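# Set nozzle ring to SHOWER, lock trigger, lay it down

## Task

Lift the hose nozzle off the table and keep it raised so that only the grippers are in contact with it. While it is raised, rotate the spray ring on its front until the label "SHOWER" sits at the white arrow, and press the trigger in and swing the lock lever on its side downward so the trigger stays pressed; then keep the nozzle aloft a little longer. Finally set the nozzle down on the table lying on its side, trigger still locked. If the nozzle touches anything other than the grippers while the ring rests between detents or the lock is only half engaged, redo that step in the air: the ring turn starting from the word it began on, the lock starting with the lever upright. Anything that stays in place only because the robot is holding it at the end counts as not done. Nothing may be pushed or knocked off the table.

## Robot and tools

Robot: two arms, left_arm and right_arm, each with a six-joint arm and a parallel gripper. Joint ranges (rad, base to gripper): waist -6.283 to 6.283, shoulder -2.059 to 2.094, elbow -3.927 to 0.192, forearm roll -6.283 to 6.283, wrist pitch -1.693 to 3.142, wrist roll -6.283 to 6.283. Load limits (N m): waist 47.5, shoulder 47.5, elbow 28.5, forearm roll 28.5, wrist pitch 19, wrist roll 19; a held object's weight adds to the load.

Frame: a single scene frame. Its origin lies on the table surface midway between the arms; +z is up, +x reaches out over the table, and left_arm sits on the +y side. The names left and right do not refer to image sides. Each gripper's fingers extend along its own +z axis and close along its own y axis. The reported end_effector_position is the point between the pads with fingers shut, roughly 2 cm short of the tips; the tips advance about 10 mm along +z as the fingers close.

The row: every moving command is built from rows of 16 numbers, always both arms: x, y, z, qw, qx, qy, qz, opening for left_arm, then the same eight for right_arm. x, y, z are an absolute target position in metres in the scene frame; qw..qz an absolute target orientation quaternion, w first. Opening runs from -1 (shut) to +1 (fully open, 0.084 m); it is a commanded width, not an offset. A target more than 0.6 m from the gripper's current position along any of its own axes is rejected for both arms. To hold an orientation steady, resend one fixed quaternion rather than copying the drifting reported one.

execute_actions(actions): a list of actions; each action is a list of up to 15 rows, one per 1/30 s control step; a short action repeats its final row for the remaining steps. An empty list simply reports state and images. If any action is malformed, or the first fails the 0.6 m check against the latest reported state, nothing runs. Each step the command is clipped to within 70 mm and 16 degrees of the measured pose, so distant targets need several actions; position wins over orientation when both cannot be met.

move(target, speed, blocking): target is one 16-number row of absolute poses; each gripper travels a straight line toward it, both arriving together, taking 0.5 to 10 s (cut off at 10 s). speed is path top speed in m/s, 0.002 to 0.5 (default 0.25); rotation capped at twice that in rad/s. Paths ignore obstacles and the other arm; grippers lag and may overshoot speed near full reach. Faster contact and targets set deeper beyond a surface push harder. Opening is applied at the start. blocking=false returns after 0.5 s while motion continues; until a result shows it ended, further rows and moves are refused, so use wait or stop. The result adds a move: line with the ending (done, off_target, moving, held, fault) and limits (paced = pose was clipped; held = a check blocked steps, after which the arm may jump faster), plus each gripper's distance to target.

wait(seconds): 0 to 10; runs the scene with the last commands held; returns early if a running move ends. stop(): brakes a running move (needs braking room; fingers continue). zoom_image(camera, region): camera is cam_high, cam_low, cam_left_wrist or cam_right_wrist; region [x0, y0, x1, y1] in image pixels, origin top-left, at most 504 by 504. finished_scene(scene): pass the current scene's number once the goal holds on its own; irreversible.

Results: the state line gives each gripper's position, quaternion and velocities (m/s, rad/s); printed positions can be off, more at long reach. Hand target lines show the pose being driven toward. grip_measured is the actual finger opening on the opening scale. A pose unreachable line means a clearance check altered or blocked that arm's command. Joint torques follow joint order minus the gripper, with offsets and noise. Images come in the order cam_high, cam_low, cam_left_wrist, cam_right_wrist, each 672x504; calibration is given per camera and may be slightly off.

Gripping: command an opening clearly below grip_measured to hold; the lower, the firmer (about 24 N per pad max for objects up to about 6 cm). Closing fast can squeeze harder and may spring the fingers open. Resending grip_measured still grips lightly; wide parts may slip.

Cautions: do not let the arms collide or press on each other. Excess joint torque causes a torque fault: the arm backs off, freezes for 10 s and drops the rest of the call. Holding loads heats motors; MOTOR HOT appears from 65 °C and at 80 °C the arm is braked until cool (OVER-TEMPERATURE FAULT). The robot keeps the last command while you compose replies. An arm meant to stay still should receive its full last reported pose and desired opening on every call. Loose objects may occasionally be nudged. Avoid drops, slips, slams, hard pushes and anything leaving the table; move smoothly.

Each tool is called after "Emit:" as name(argument=value, ...) on one line, values as JSON.

## Session

Emit:
execute_actions(actions=[])

Scene clock: 0.00 s.
left_arm: end_effector_position=(+0.1526, +0.6427, +0.3748) grip_measured=+1.00 end_effector_quat_wxyz=(-0.017, +0.284, +0.959, +0.007) end_effector_velocity=(+0.000, -0.000, -0.000) end_effector_angular_velocity=(-0.000, +0.001, -0.001) | right_arm: end_effector_position=(+0.2393, -0.1493, +0.3224) grip_measured=+1.00 end_effector_quat_wxyz=(+0.059, +0.801, -0.595, +0.023) end_effector_velocity=(+0.000, +0.000, +0.001) end_effector_angular_velocity=(+0.002, -0.001, -0.000)
Joint positions: left_arm=[ 0.734 -0.54  -1.061  0.037  1.605 -1.748  0.084] | right_arm=[ 0.96  -0.643 -0.857 -0.066  1.608  2.033  0.084]
Joint velocities: left_arm=[-0.001 -0.     0.     0.     0.001  0.    -0.   ] | right_arm=[-0.     0.    -0.002  0.     0.     0.    -0.   ]
Joint torques (N m, as the arm reports them, + toward a larger angle): no reading
Motor temperatures (°C, as the motors report them): left_arm=[34 34 35 38 39 37] | right_arm=[34 34 36 31 36 36]
Hand target (left_arm): +0.153, +0.643, +0.375; -0.017, +0.284, +0.959, +0.007
Hand target (right_arm): +0.239, -0.149, +0.322; +0.059, +0.801, -0.595, +0.023
camera_calibration (this result's frames):
cam_left_wrist: T_world_to_cam=[[0.561414, 0.82731, 0.0193037, -0.596142], [0.827343, -0.560629, -0.0346171, 0.315947], [-0.0178169, 0.0354053, -0.999214, 0.486488], [0, 0, 0, 1]] pos_world=[0.0819535, 0.653099, 0.508551]
cam_right_wrist: T_world_to_cam=[[-0.953829, -0.295899, 0.0515256, 0.204914], [-0.30005, 0.946433, -0.119309, 0.323596], [-0.0134621, -0.129261, -0.991519, 0.432634], [0, 0, 0, 1]] pos_world=[0.298371, -0.189705, 0.457015]

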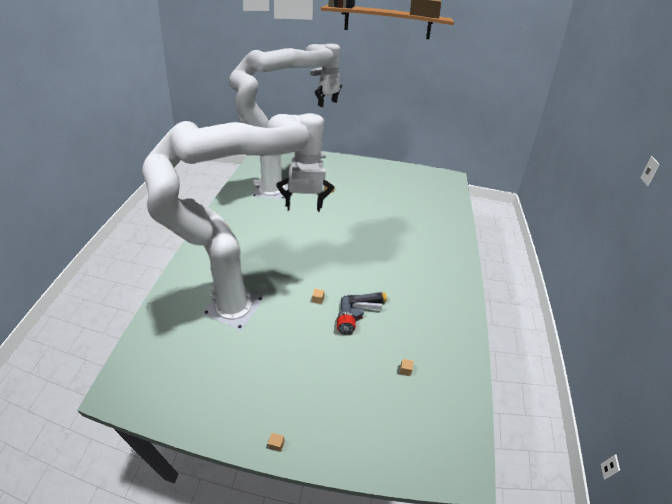

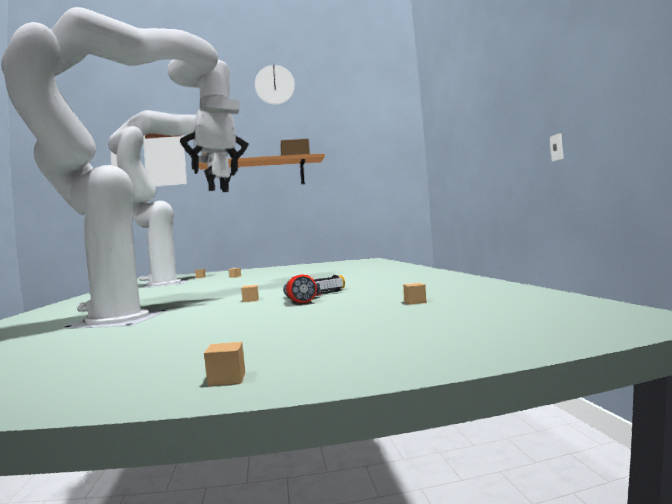

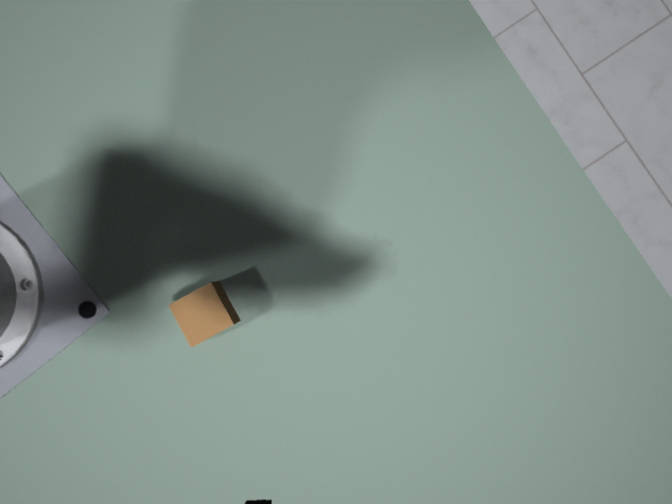

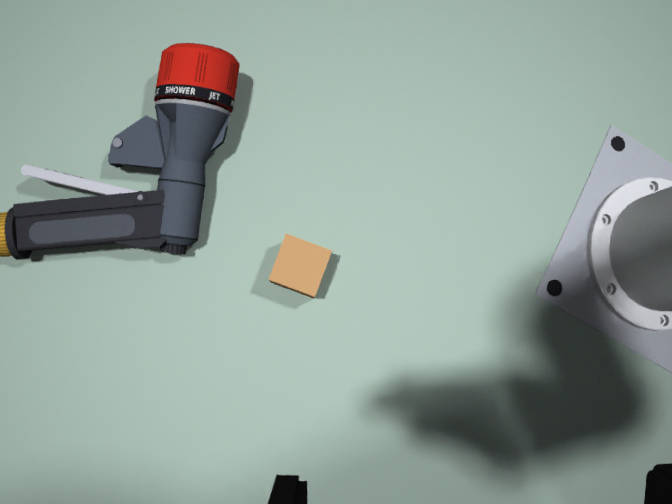

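Emit:
move(target=[0.3,0.35,0.3,0,1,0,0,1,0.491,-0.213,0.11,0,0.985,0.174,0,1])

Scene clock: 7.30 s.
left_arm: end_effector_position=(+0.2998, +0.3497, +0.3002) grip_measured=+1.00 end_effector_quat_wxyz=(+0.002, +1.000, +0.001, +0.001) end_effector_velocity=(+0.001, -0.001, -0.000) end_effector_angular_velocity=(-0.001, +0.000, -0.012) | right_arm: end_effector_position=(+0.4913, -0.2119, +0.1108) grip_measured=+1.00 end_effector_quat_wxyz=(+0.001, +0.985, +0.174, +0.000) end_effector_velocity=(+0.001, -0.000, -0.002) end_effector_angular_velocity=(+0.002, +0.003, +0.009)
Joint positions: left_arm=[-0.239 -0.42  -0.937 -0.004  1.354 -0.158  0.084] | right_arm=[ 0.439  0.141 -0.955 -0.002  0.813 -0.115  0.084]
Joint velocities: left_arm=[-0.002  0.004 -0.003 -0.002 -0.002  0.011  0.   ] | right_arm=[-0.002  0.007 -0.004  0.004  0.001 -0.014  0.   ]
Joint torques (N m, as the arm reports them, + toward a larger angle): left_arm=[  1.71 -12.85 -12.29  -0.5   -1.28  -0.4 ] | right_arm=[ -2.4  -28.18 -22.44  -0.6   -2.15  -0.22]
Motor temperatures (°C, as the motors report them): left_arm=[34 34 37 38 39 37] | right_arm=[34 35 38 31 36 36]
Hand target (left_arm): +0.300, +0.350, +0.300; +0.002, +1.000, +0.000, +0.001
Hand target (right_arm): +0.491, -0.212, +0.111; +0.000, +0.985, +0.174, +0.000
Off the commanded pose (left_arm): 0.000 m, 0 deg.
Off the commanded pose (right_arm): 0.001 m, 0 deg.
move: done
camera_calibration (this result's frames):
cam_left_wrist: T_world_to_cam=[[-0.0172522, -0.999622, 0.0213945, 0.376833], [-0.999851, 0.0172676, 0.00053283, 0.362483], [-0.000902059, -0.0213821, -0.999771, 0.439947], [0, 0, 0, 1]] pos_world=[0.369327, 0.379838, 0.431591]
cam_right_wrist: T_world_to_cam=[[0.351349, -0.936123, -0.0150738, -0.331918], [-0.936208, -0.351148, -0.0144755, 0.459189], [0.00825775, 0.0191982, -0.999782, 0.239842], [0, 0, 0, 1]] pos_world=[0.544535, -0.154077, 0.241433]

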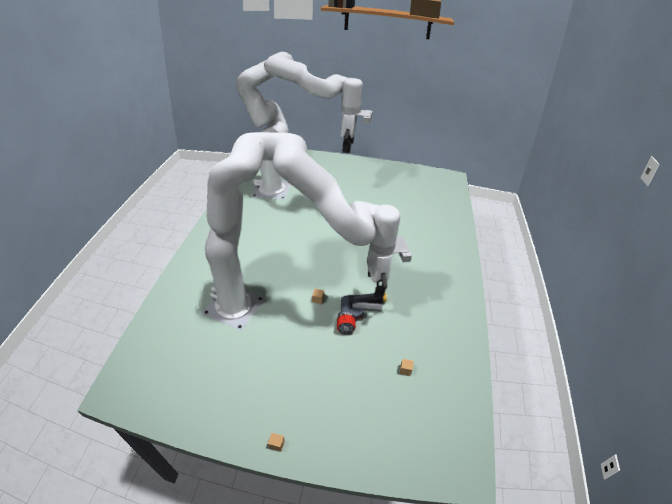

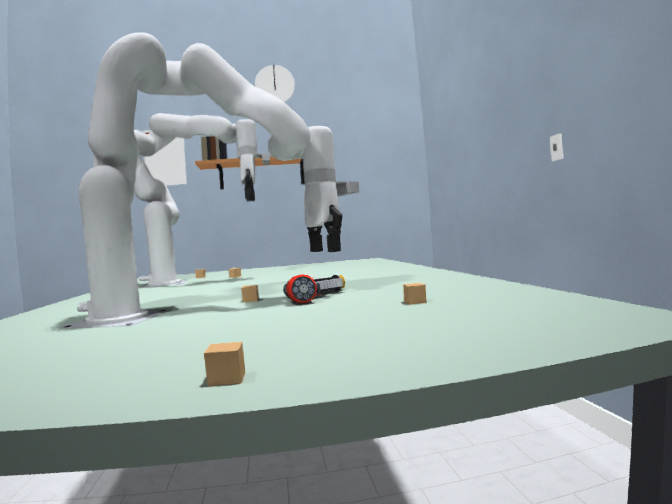

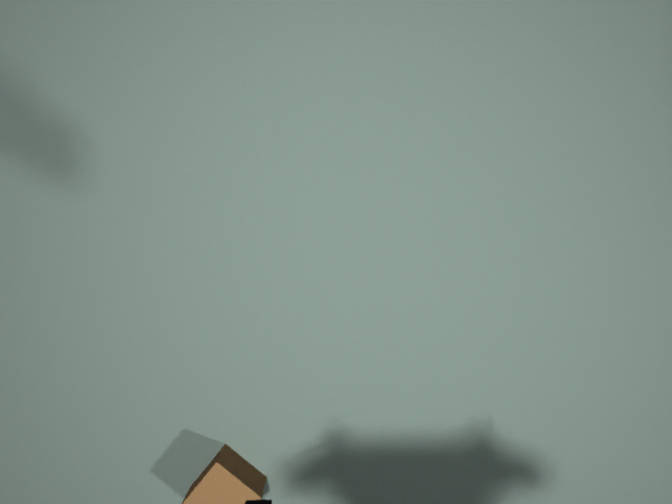

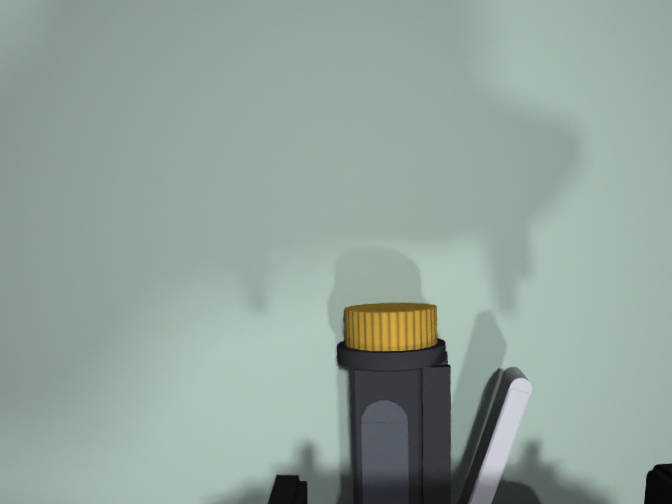

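Emit:
move(target=[0.3,0.35,0.3,0,1,0,0,1,0.493,-0.21,0.028,0,0.985,0.174,0,1], speed=0.06)

Emit:
zoom_image(camera="cam_low", region=[270, 230, 370, 315])

Scene clock: 9.93 s.
left_arm: end_effector_position=(+0.3000, +0.3500, +0.3000) grip_measured=+1.00 end_effector_quat_wxyz=(+0.000, +1.000, -0.000, -0.000) end_effector_velocity=(-0.000, +0.000, +0.000) end_effector_angular_velocity=(+0.000, +0.000, +0.001) | right_arm: end_effector_position=(+0.4932, -0.2099, +0.0284) grip_measured=+1.00 end_effector_quat_wxyz=(-0.000, +0.985, +0.174, +0.000) end_effector_velocity=(+0.001, +0.000, -0.002) end_effector_angular_velocity=(-0.000, -0.000, -0.000)
Joint positions: left_arm=[-0.241 -0.417 -0.939 -0.     1.356 -0.159  0.084] | right_arm=[ 0.442  0.323 -0.92   0.     0.596 -0.114  0.084]
Joint velocities: left_arm=[ 0.001  0.    -0.     0.     0.     0.    -0.   ] | right_arm=[ 0.     0.007 -0.003 -0.    -0.005  0.    -0.   ]
Joint torques (N m, as the arm reports them, + toward a larger angle): left_arm=[  1.72 -12.79 -12.4   -0.32  -1.37  -0.42] | right_arm=[ -2.39 -30.98 -20.01  -0.65  -2.18  -0.46]
Motor temperatures (°C, as the motors report them): left_arm=[34 34 37 38 39 37] | right_arm=[34 35 38 31 36 36]
Hand target (left_arm): +0.300, +0.350, +0.300; +0.000, +1.000, -0.000, -0.000
Hand target (right_arm): +0.493, -0.210, +0.028; -0.000, +0.985, +0.174, -0.000
Off the commanded pose (left_arm): 0.000 m, 0 deg.
Off the commanded pose (right_arm): 0.000 m, 0 deg.
move: done
camera_calibration (this result's frames):
cam_left_wrist: T_world_to_cam=[[-0.0187825, -0.999674, 0.017271, 0.378832], [-0.99982, 0.0188248, 0.00228908, 0.361606], [-0.00261346, -0.0172249, -0.999848, 0.438821], [0, 0, 0, 1]] pos_world=[0.369803, 0.37946, 0.431384]
cam_right_wrist: T_world_to_cam=[[0.35202, -0.935848, -0.0164501, -0.332215], [-0.935962, -0.351813, -0.0142236, 0.460248], [0.00752374, 0.0204036, -0.999764, 0.158074], [0, 0, 0, 1]] pos_world=[0.546531, -0.152207, 0.159118]

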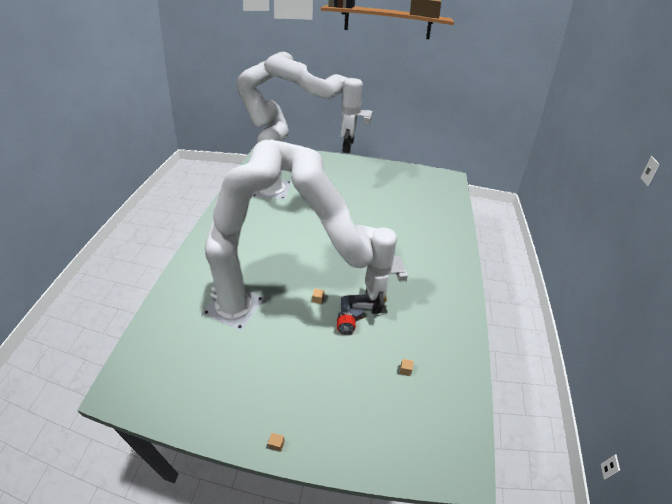

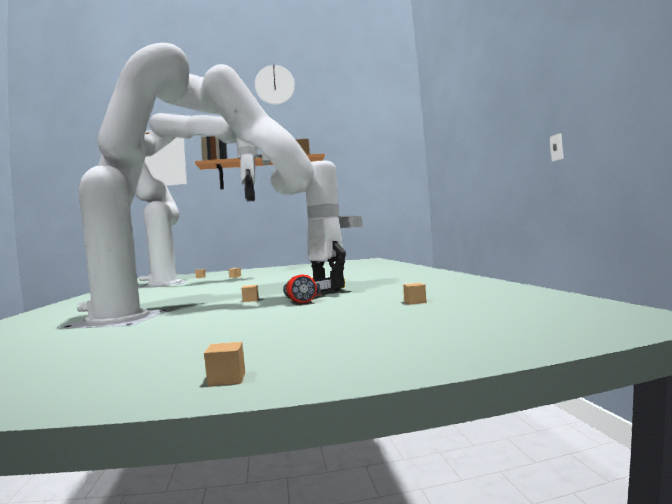

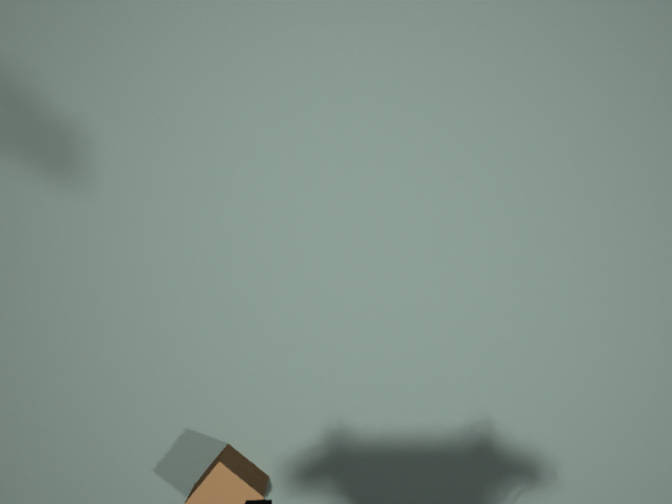

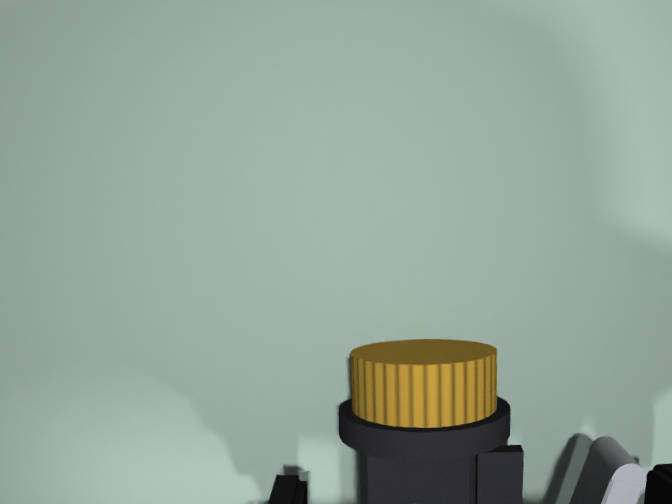

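Region (270, 230, 370, 315) of cam_low's 672x504 image, scaled by 5.040, with more detail than that image has; it fills the top 428 rows of this view, and the rest is white.

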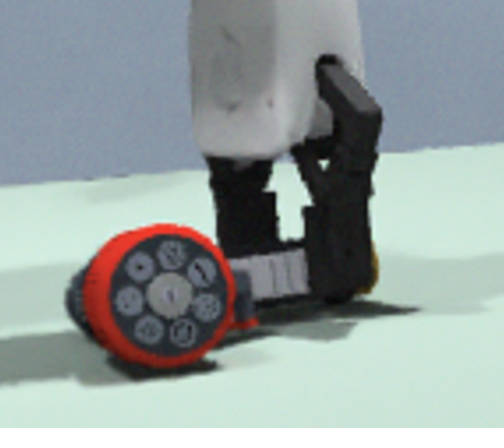

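Emit:
move(target=[0.3,0.35,0.3,0,1,0,0,1,0.493,-0.21,0.029,0,0.985,0.174,0,-1])

Emit:
move(target=[0.3,0.35,0.3,0,1,0,0,1,0.493,-0.21,0.08,0,0.985,0.174,0,-1], speed=0.08)

Emit:
move(target=[0.35,0.3,0.29,0.707,0.707,0,0,-1,0.42,-0.15,0.2,0,0,1,0,-1], speed=0.35)

Emit:
move(target=[0.36,0.12,0.29,0.707,0.707,0,0,-1,0.33,0,0.2,0,0,0.707,0.707,-1], speed=0.25)

Scene clock: 11.87 s.
left_arm: end_effector_position=(+0.3000, +0.3500, +0.3000) grip_measured=+1.00 end_effector_quat_wxyz=(+0.000, +1.000, -0.000, -0.000) end_effector_velocity=(-0.000, -0.000, -0.000) end_effector_angular_velocity=(-0.000, -0.000, -0.001) | right_arm: end_effector_position=(+0.4934, -0.2100, +0.0293) grip_measured=-0.12 end_effector_quat_wxyz=(-0.000, +0.985, +0.174, +0.001) end_effector_velocity=(-0.001, -0.000, -0.000) end_effector_angular_velocity=(-0.000, +0.002, -0.000)
Joint positions: left_arm=[-0.241 -0.417 -0.939  0.     1.356 -0.159  0.084] | right_arm=[ 0.442  0.321 -0.92  -0.     0.597 -0.114  0.039]
Joint velocities: left_arm=[-0.001 -0.     0.    -0.    -0.     0.     0.   ] | right_arm=[-0.    -0.001  0.001  0.     0.002  0.     0.   ]
Joint torques (N m, as the arm reports them, + toward a larger angle): left_arm=[  1.73 -12.79 -12.41  -0.37  -1.3   -0.36] | right_arm=[ -2.82 -27.06 -16.04  -0.58  -1.21  -0.3 ]
Motor temperatures (°C, as the motors report them): left_arm=[34 34 38 38 39 37] | right_arm=[34 35 39 31 36 36]
Hand target (left_arm): +0.300, +0.350, +0.300; +0.000, +1.000, -0.000, -0.000
Hand target (right_arm): +0.493, -0.210, +0.029; -0.000, +0.985, +0.174, +0.000
Off the commanded pose (left_arm): 0.000 m, 0 deg.
Off the commanded pose (right_arm): 0.001 m, 0 deg.
move: done
camera_calibration (this result's frames):
cam_left_wrist: T_world_to_cam=[[-0.0187713, -0.999675, 0.0172456, 0.37884], [-0.99982, 0.0188134, 0.00228141, 0.361612], [-0.00260512, -0.0171996, -0.999849, 0.43881], [0, 0, 0, 1]] pos_world=[0.369802, 0.379461, 0.431385]
cam_right_wrist: T_world_to_cam=[[0.352029, -0.935848, -0.0162655, -0.332302], [-0.935952, -0.351807, -0.0150545, 0.460466], [0.0083664, 0.0205233, -0.999754, 0.158562], [0, 0, 0, 1]] pos_world=[0.546627, -0.152243, 0.16005]

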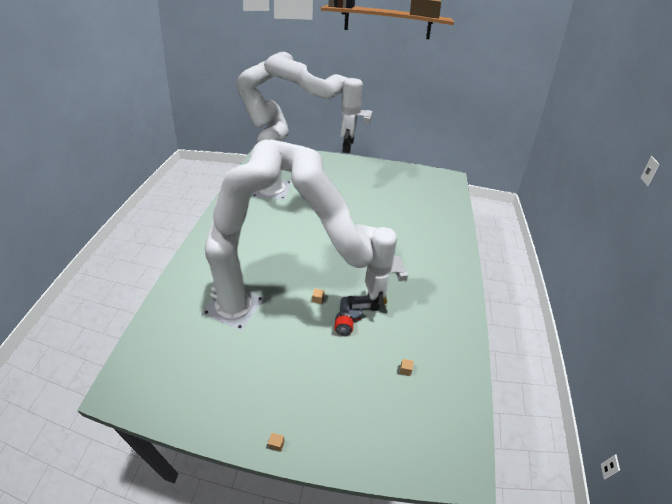

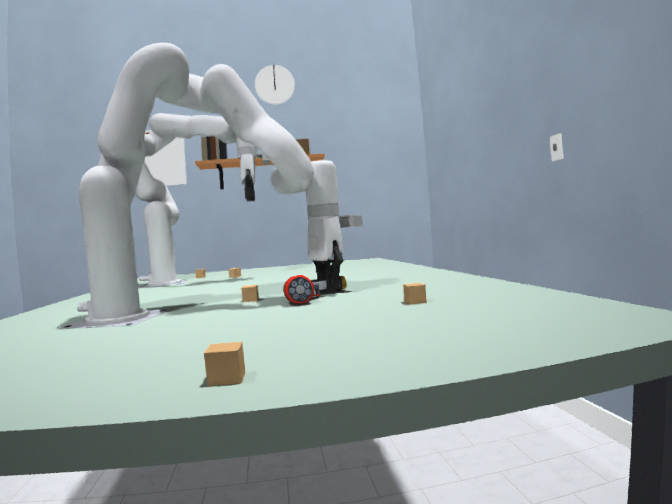

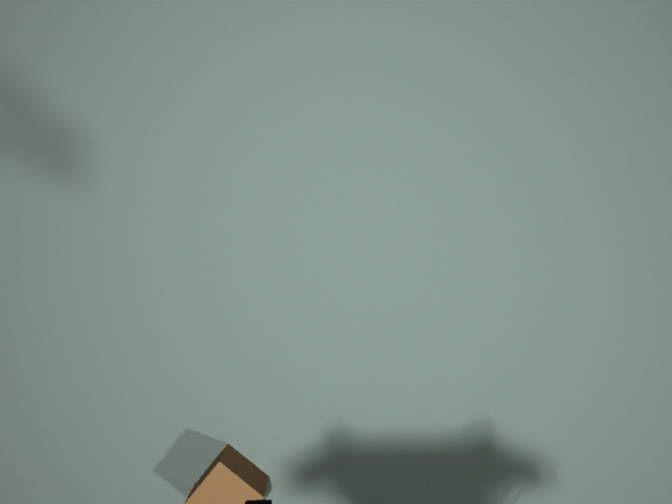

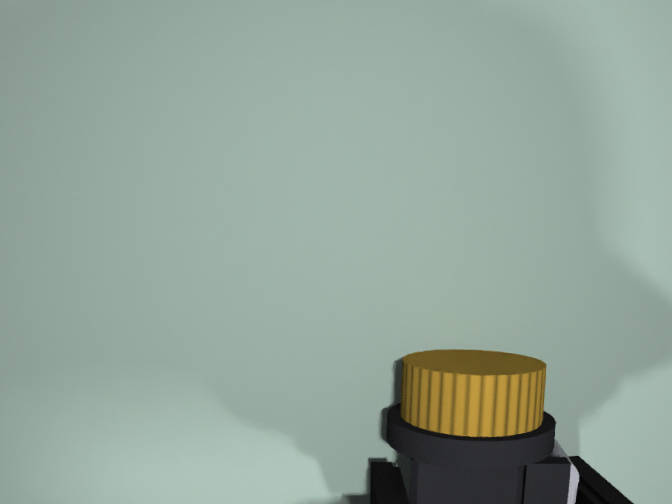

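Scene clock: 12.93 s.
left_arm: end_effector_position=(+0.3000, +0.3500, +0.3000) grip_measured=+1.00 end_effector_quat_wxyz=(+0.000, +1.000, -0.000, -0.000) end_effector_velocity=(-0.000, -0.000, +0.000) end_effector_angular_velocity=(+0.000, +0.000, -0.000) | right_arm: end_effector_position=(+0.4927, -0.2101, +0.0794) grip_measured=-0.17 end_effector_quat_wxyz=(+0.000, +0.985, +0.174, -0.000) end_effector_velocity=(+0.001, +0.000, +0.004) end_effector_angular_velocity=(+0.001, -0.004, +0.000)
Joint positions: left_arm=[-0.241 -0.417 -0.939  0.     1.356 -0.159  0.084] | right_arm=[ 0.442  0.208 -0.938 -0.     0.731 -0.114  0.037]
Joint velocities: left_arm=[-0.    -0.    -0.    -0.     0.001 -0.    -0.   ] | right_arm=[ 0.    -0.008 -0.004  0.     0.008 -0.     0.   ]
Joint torques (N m, as the arm reports them, + toward a larger angle): left_arm=[  1.65 -12.68 -12.25  -0.44  -1.27  -0.25] | right_arm=[ -2.34 -30.61 -22.75  -0.53  -2.33  -0.16]
Motor temperatures (°C, as the motors report them): left_arm=[34 34 38 38 39 37] | right_arm=[34 35 39 31 36 36]
Hand target (left_arm): +0.300, +0.350, +0.300; +0.000, +1.000, -0.000, -0.000
Hand target (right_arm): +0.493, -0.210, +0.080; +0.000, +0.985, +0.174, +0.000
Off the commanded pose (left_arm): 0.000 m, 0 deg.
Off the commanded pose (right_arm): 0.001 m, 0 deg.
move: done
camera_calibration (this result's frames):
cam_left_wrist: T_world_to_cam=[[-0.018771, -0.999675, 0.017245, 0.37884], [-0.99982, 0.018813, 0.00228102, 0.361612], [-0.0026047, -0.017199, -0.999849, 0.43881], [0, 0, 0, 1]] pos_world=[0.369801, 0.379461, 0.431386]
cam_right_wrist: T_world_to_cam=[[0.351957, -0.93587, -0.016534, -0.331299], [-0.935993, -0.351771, -0.0131835, 0.46039], [0.00652189, 0.0201158, -0.999776, 0.209488], [0, 0, 0, 1]] pos_world=[0.546159, -0.152315, 0.210033]

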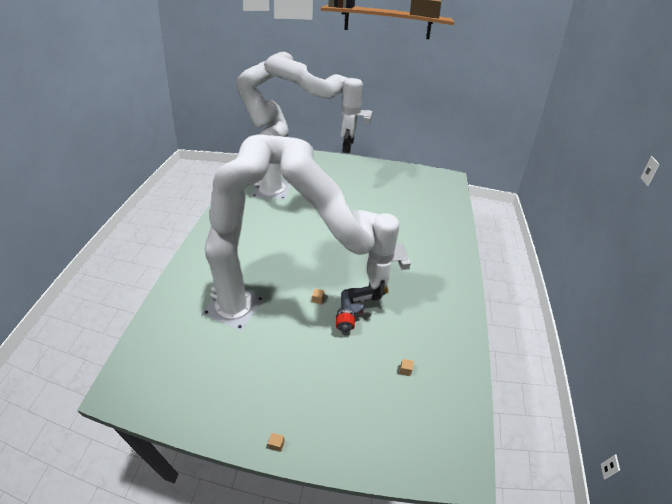

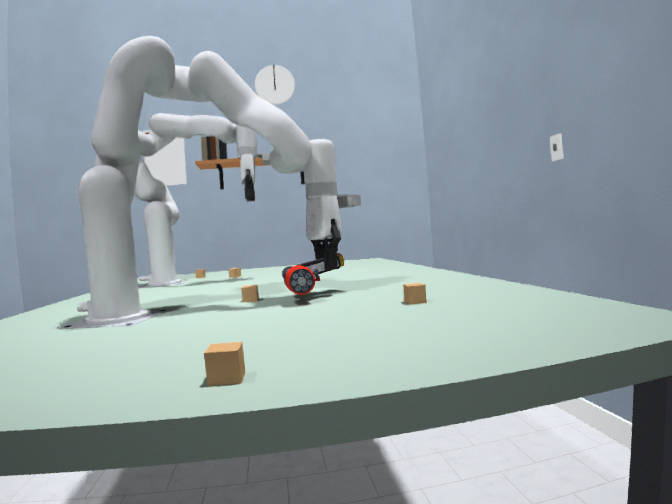

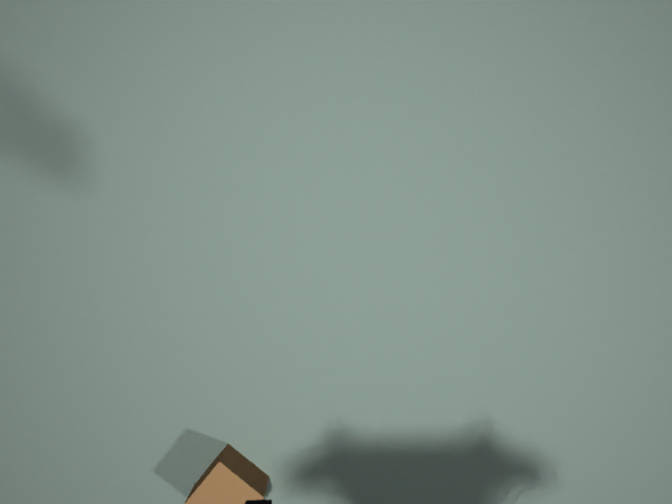

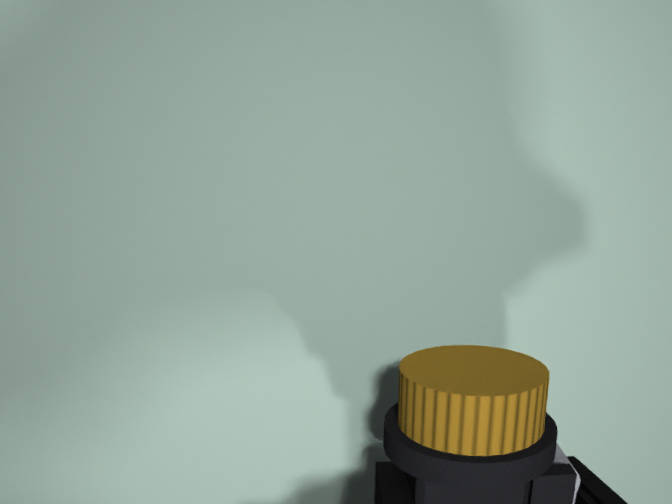

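Scene clock: 17.50 s.
left_arm: end_effector_position=(+0.3498, +0.3002, +0.2894) grip_measured=-1.00 end_effector_quat_wxyz=(+0.705, +0.709, +0.002, +0.002) end_effector_velocity=(-0.000, -0.001, -0.000) end_effector_angular_velocity=(-0.007, +0.001, -0.002) | right_arm: end_effector_position=(+0.4196, -0.1504, +0.1997) grip_measured=-0.17 end_effector_quat_wxyz=(-0.000, +0.001, +1.000, -0.000) end_effector_velocity=(-0.000, +0.000, +0.000) end_effector_angular_velocity=(+0.003, +0.002, +0.013)
Joint positions: left_arm=[ 0.304  0.131 -0.892 -1.285  1.827  0.847  0.   ] | right_arm=[ 0.621 -0.146 -0.899 -0.     1.044 -2.726  0.037]
Joint velocities: left_arm=[-0.001  0.005 -0.001 -0.003  0.005  0.003  0.   ] | right_arm=[-0.001 -0.001 -0.001  0.004  0.002 -0.016  0.   ]
Joint torques (N m, as the arm reports them, + toward a larger angle): left_arm=[  1.54 -20.67 -10.05  -1.41   2.    -0.25] | right_arm=[ -1.99 -24.01 -25.85  -0.94  -2.63   0.08]
Motor temperatures (°C, as the motors report them): left_arm=[34 34 39 38 39 37] | right_arm=[34 35 40 31 36 36]
Hand target (left_arm): +0.350, +0.300, +0.289; +0.706, +0.708, +0.002, +0.002
Hand target (right_arm): +0.420, -0.150, +0.200; -0.000, +0.000, +1.000, +0.000
Off the commanded pose (left_arm): 0.001 m, 0 deg.
Off the commanded pose (right_arm): 0.001 m, 0 deg.
move: done
camera_calibration (this result's frames):
cam_left_wrist: T_world_to_cam=[[-0.0185548, 0.0124337, 0.999751, -0.258091], [-0.999825, -0.00281174, -0.0185212, 0.42483], [0.00258076, -0.999919, 0.0124836, 0.427713], [0, 0, 0, 1]] pos_world=[0.418862, 0.432082, 0.260555]
cam_right_wrist: T_world_to_cam=[[-0.00868183, 0.999825, -0.0165723, 0.194708], [0.999869, 0.00845311, -0.0138218, -0.343501], [-0.0136793, -0.0166901, -0.999767, 0.33196], [0, 0, 0, 1]] pos_world=[0.349687, -0.186229, 0.330361]

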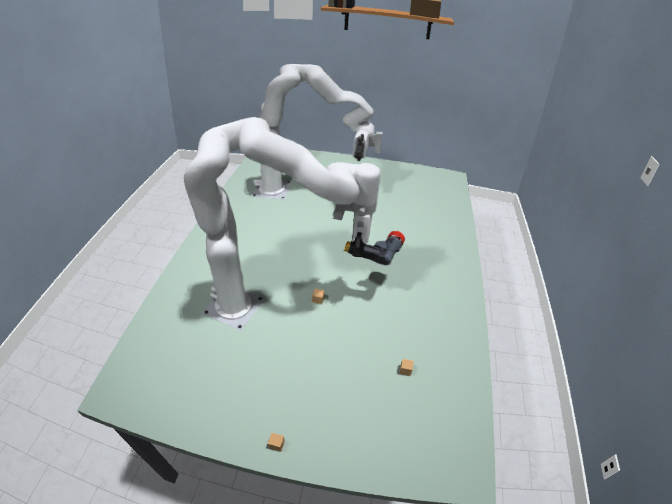

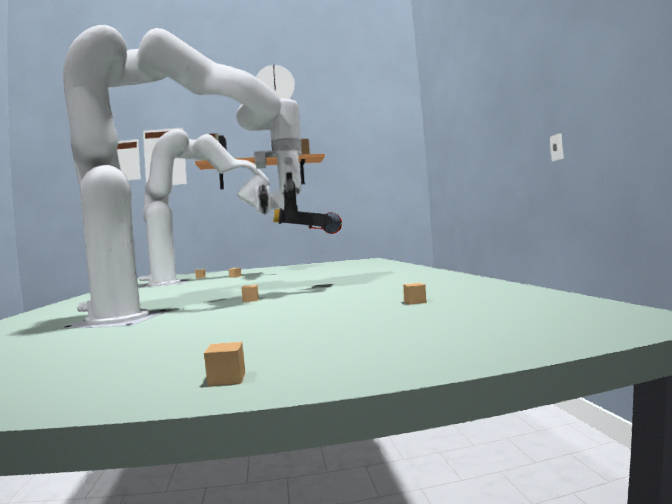

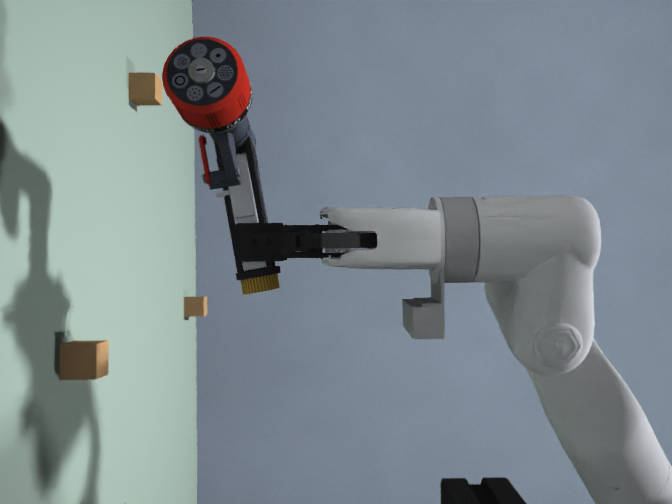

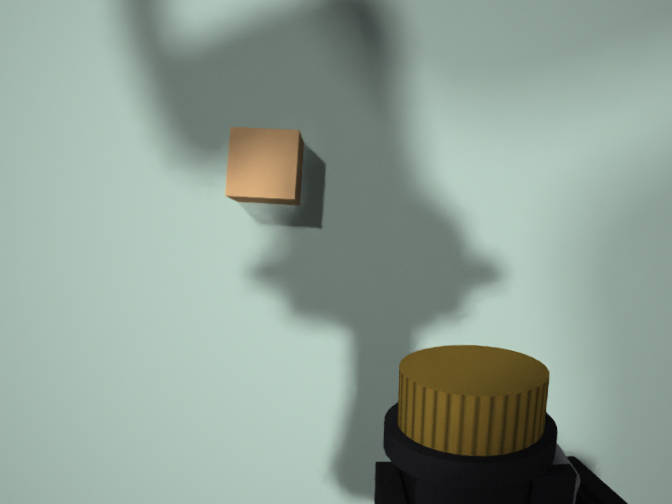

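Scene clock: 21.23 s.
left_arm: end_effector_position=(+0.3598, +0.1203, +0.2901) grip_measured=-1.00 end_effector_quat_wxyz=(+0.707, +0.707, +0.000, +0.000) end_effector_velocity=(-0.001, -0.002, -0.000) end_effector_angular_velocity=(+0.000, -0.000, -0.002) | right_arm: end_effector_position=(+0.3296, -0.0004, +0.2001) grip_measured=-0.17 end_effector_quat_wxyz=(+0.002, +0.000, +0.708, +0.707) end_effector_velocity=(-0.001, +0.001, -0.000) end_effector_angular_velocity=(+0.011, -0.001, +0.003)
Joint positions: left_arm=[-0.178  0.086 -0.829 -1.642  1.506  0.83   0.   ] | right_arm=[ 0.46   0.03  -0.457  1.804  1.464 -4.301  0.037]
Joint velocities: left_arm=[-0.005  0.001 -0.001 -0.002 -0.002  0.     0.   ] | right_arm=[ 0.     0.012 -0.002  0.003  0.013 -0.01   0.   ]
Joint torques (N m, as the arm reports them, + toward a larger angle): left_arm=[  1.83 -20.81 -10.72  -1.09   2.02  -0.31] | right_arm=[ -1.94 -21.42 -17.85   0.64   2.68  -0.32]
Motor temperatures (°C, as the motors report them): left_arm=[34 34 39 38 39 37] | right_arm=[34 35 40 31 36 36]
Hand target (left_arm): +0.360, +0.120, +0.290; +0.707, +0.707, -0.000, +0.000
Hand target (right_arm): +0.329, -0.000, +0.200; +0.002, +0.000, +0.707, +0.707
Off the commanded pose (left_arm): 0.000 m, 0 deg.
Off the commanded pose (right_arm): 0.001 m, 0 deg.
move: done
camera_calibration (this result's frames):
cam_left_wrist: T_world_to_cam=[[-0.0188391, 0.0179821, 0.999661, -0.256937], [-0.99982, 0.00207004, -0.0188793, 0.433919], [-0.00240883, -0.999836, 0.0179399, 0.248003], [0, 0, 0, 1]] pos_world=[0.429597, 0.251684, 0.260593]
cam_right_wrist: T_world_to_cam=[[-0.0124685, 0.0180405, 0.99976, -0.15848], [0.999863, 0.0110885, 0.0122697, -0.259928], [-0.0108645, 0.999776, -0.0181763, 0.13668], [0, 0, 0, 1]] pos_world=[0.259401, -0.130908, 0.164115]

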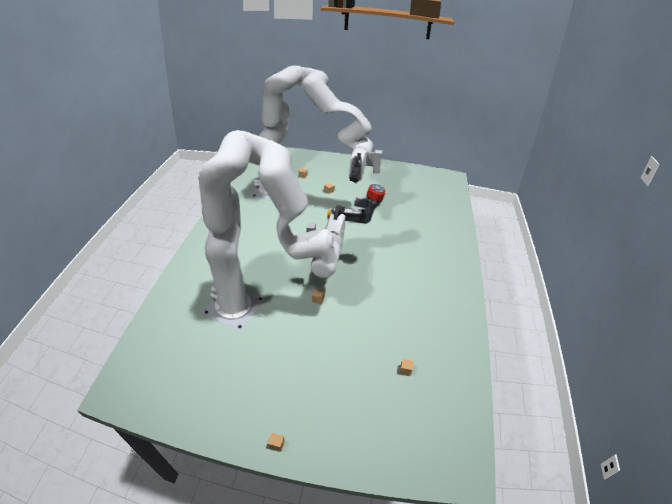

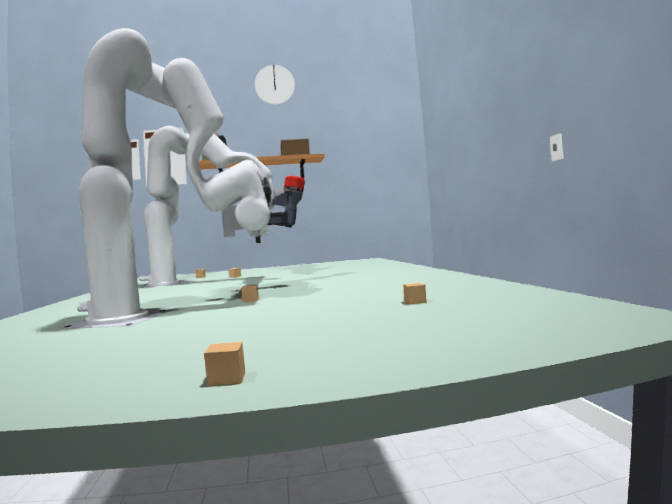

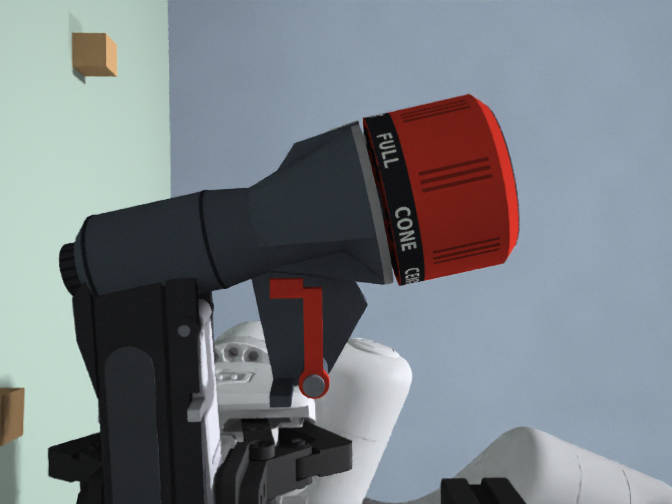

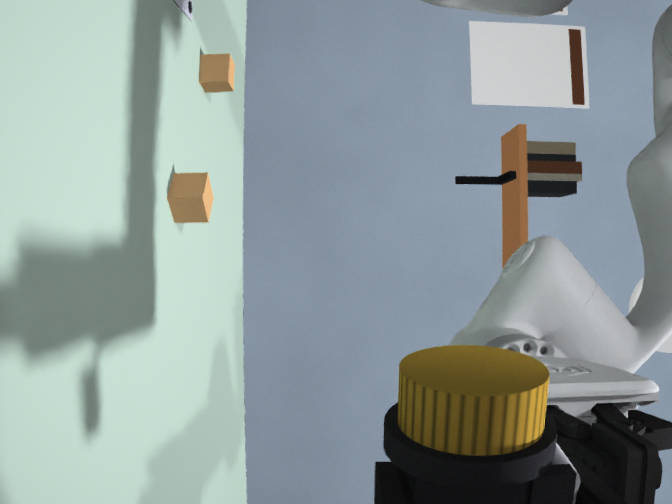

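Emit:
execute_actions(actions=[])

Scene clock: 24.13 s.
left_arm: end_effector_position=(+0.3598, +0.1202, +0.2901) grip_measured=-1.00 end_effector_quat_wxyz=(+0.707, +0.707, -0.000, +0.000) end_effector_velocity=(-0.000, -0.000, -0.000) end_effector_angular_velocity=(+0.000, -0.000, -0.001) | right_arm: end_effector_position=(+0.3294, -0.0003, +0.1999) grip_measured=-0.17 end_effector_quat_wxyz=(+0.002, +0.000, +0.707, +0.707) end_effector_velocity=(+0.000, +0.000, +0.000) end_effector_angular_velocity=(+0.000, -0.001, -0.000)
Joint positions: left_arm=[-0.179  0.086 -0.829 -1.643  1.506  0.83   0.   ] | right_arm=[ 0.46   0.032 -0.457  1.804  1.466 -4.302  0.037]
Joint velocities: left_arm=[-0.001 -0.    -0.     0.    -0.     0.     0.   ] | right_arm=[ 0.    -0.    -0.001  0.    -0.    -0.     0.   ]
Joint torques (N m, as the arm reports them, + toward a larger angle): left_arm=[  1.63 -20.91 -10.48  -1.24   1.98  -0.39] | right_arm=[ -2.23 -21.71 -17.59   0.9    2.68  -0.65]
Motor temperatures (°C, as the motors report them): left_arm=[34 34 39 38 39 37] | right_arm=[34 35 40 31 36 36]
Hand target (left_arm): +0.360, +0.120, +0.290; +0.707, +0.707, -0.000, +0.000
Hand target (right_arm): +0.329, -0.000, +0.200; +0.002, +0.000, +0.707, +0.707
Off the commanded pose (left_arm): 0.000 m, 0 deg.
Off the commanded pose (right_arm): 0.001 m, 0 deg.
camera_calibration (this result's frames):
cam_left_wrist: T_world_to_cam=[[-0.0188393, 0.01801, 0.99966, -0.256942], [-0.999819, 0.00220978, -0.0188821, 0.43388], [-0.0025491, -0.999835, 0.0179651, 0.247911], [0, 0, 0, 1]] pos_world=[0.429593, 0.251539, 0.260593]
cam_right_wrist: T_world_to_cam=[[-0.0120993, 0.0170369, 0.999782, -0.158428], [0.999864, 0.011448, 0.0119052, -0.259701], [-0.0112427, 0.999789, -0.0171731, 0.136491], [0, 0, 0, 1]] pos_world=[0.259283, -0.13079, 0.163829]

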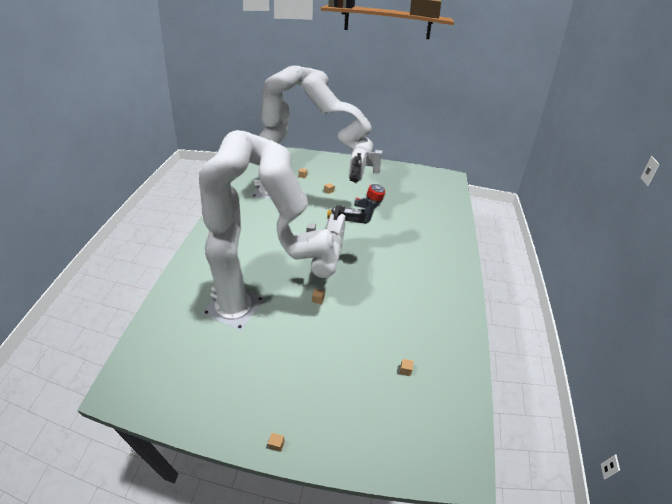

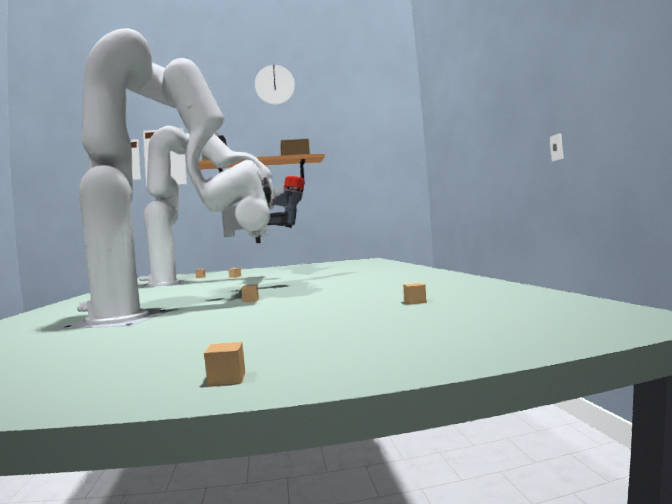

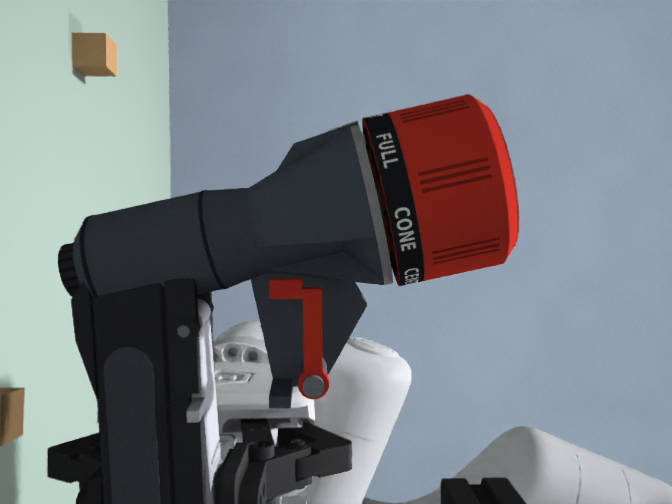

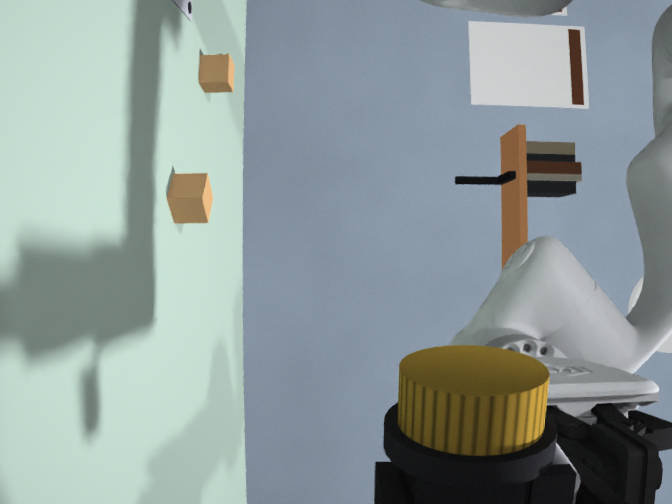

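Emit:
move(target=[0.40,0.10,0.272,0.707,0.707,0,0,-1,0.33,0,0.2,0.0616,0.0616,0.704,0.704,-1], speed=0.1)

Scene clock: 27.60 s.
left_arm: end_effector_position=(+0.3999, +0.1001, +0.2723) grip_measured=-1.00 end_effector_quat_wxyz=(+0.707, +0.707, -0.000, +0.000) end_effector_velocity=(+0.002, -0.000, -0.001) end_effector_angular_velocity=(-0.000, +0.000, +0.001) | right_arm: end_effector_position=(+0.3300, -0.0000, +0.2000) grip_measured=-0.17 end_effector_quat_wxyz=(+0.061, +0.061, +0.705, +0.704) end_effector_velocity=(+0.000, +0.000, +0.000) end_effector_angular_velocity=(-0.000, -0.001, -0.008)
Joint positions: left_arm=[-0.218  0.246 -0.984 -1.672  1.479  0.837  0.   ] | right_arm=[ 0.535 -0.072 -0.337  2.037  1.378 -4.349  0.037]
Joint velocities: left_arm=[-0.     0.006 -0.007 -0.001 -0.    -0.     0.   ] | right_arm=[ 0.005 -0.004  0.003  0.012 -0.005 -0.002  0.   ]
Joint torques (N m, as the arm reports them, + toward a larger angle): left_arm=[  1.67 -24.07 -10.67  -1.27   2.04  -0.36] | right_arm=[ -2.39 -18.05 -17.99   0.41   2.78  -0.14]
Motor temperatures (°C, as the motors report them): left_arm=[34 34 39 38 39 37] | right_arm=[34 35 40 31 36 36]
Hand target (left_arm): +0.400, +0.100, +0.272; +0.707, +0.707, -0.000, -0.000
Hand target (right_arm): +0.330, -0.000, +0.200; +0.062, +0.062, +0.705, +0.704
Off the commanded pose (left_arm): 0.000 m, 0 deg.
Off the commanded pose (right_arm): 0.000 m, 0 deg.
move: done
camera_calibration (this result's frames):
cam_left_wrist: T_world_to_cam=[[-0.0188774, 0.0172957, 0.999672, -0.237848], [-0.999819, 0.00222623, -0.0189187, 0.47365], [-0.00255271, -0.999848, 0.0172505, 0.228438], [0, 0, 0, 1]] pos_world=[0.469657, 0.231462, 0.24279]
cam_right_wrist: T_world_to_cam=[[-0.00692014, 0.0182119, 0.99981, -0.160244], [0.987189, -0.159259, 0.00973374, -0.25569], [0.159406, 0.987069, -0.0168765, 0.0798877], [0, 0, 0, 1]] pos_world=[0.238571, -0.116657, 0.164051]

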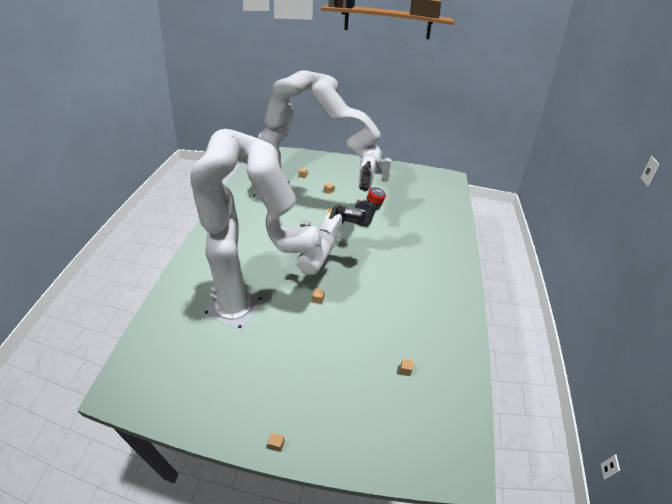

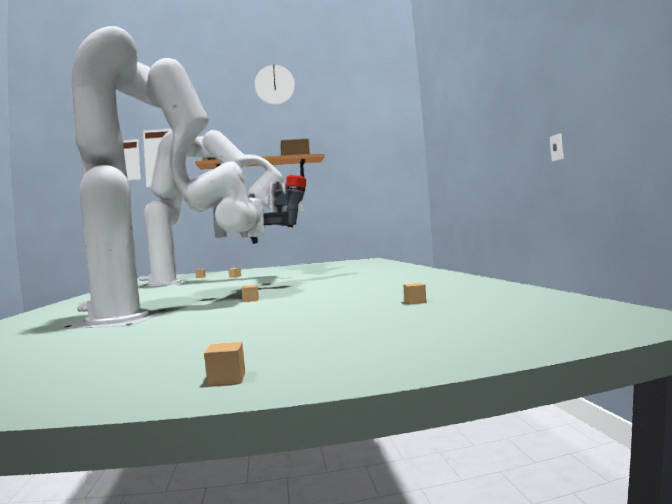

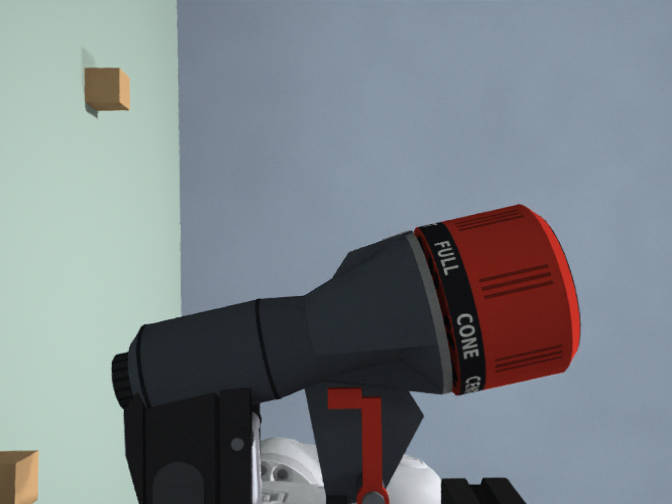

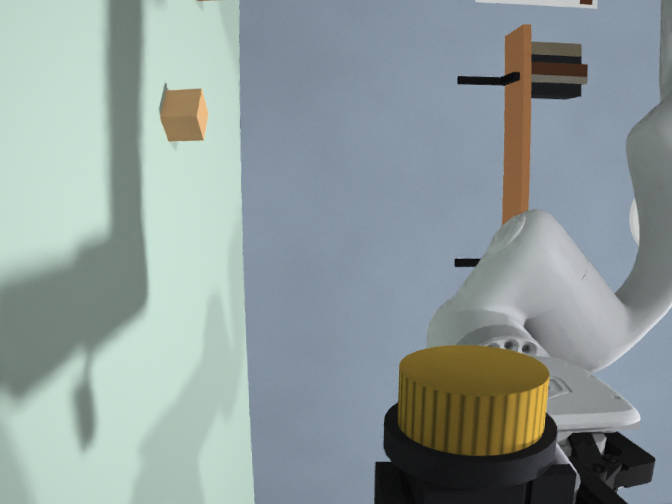

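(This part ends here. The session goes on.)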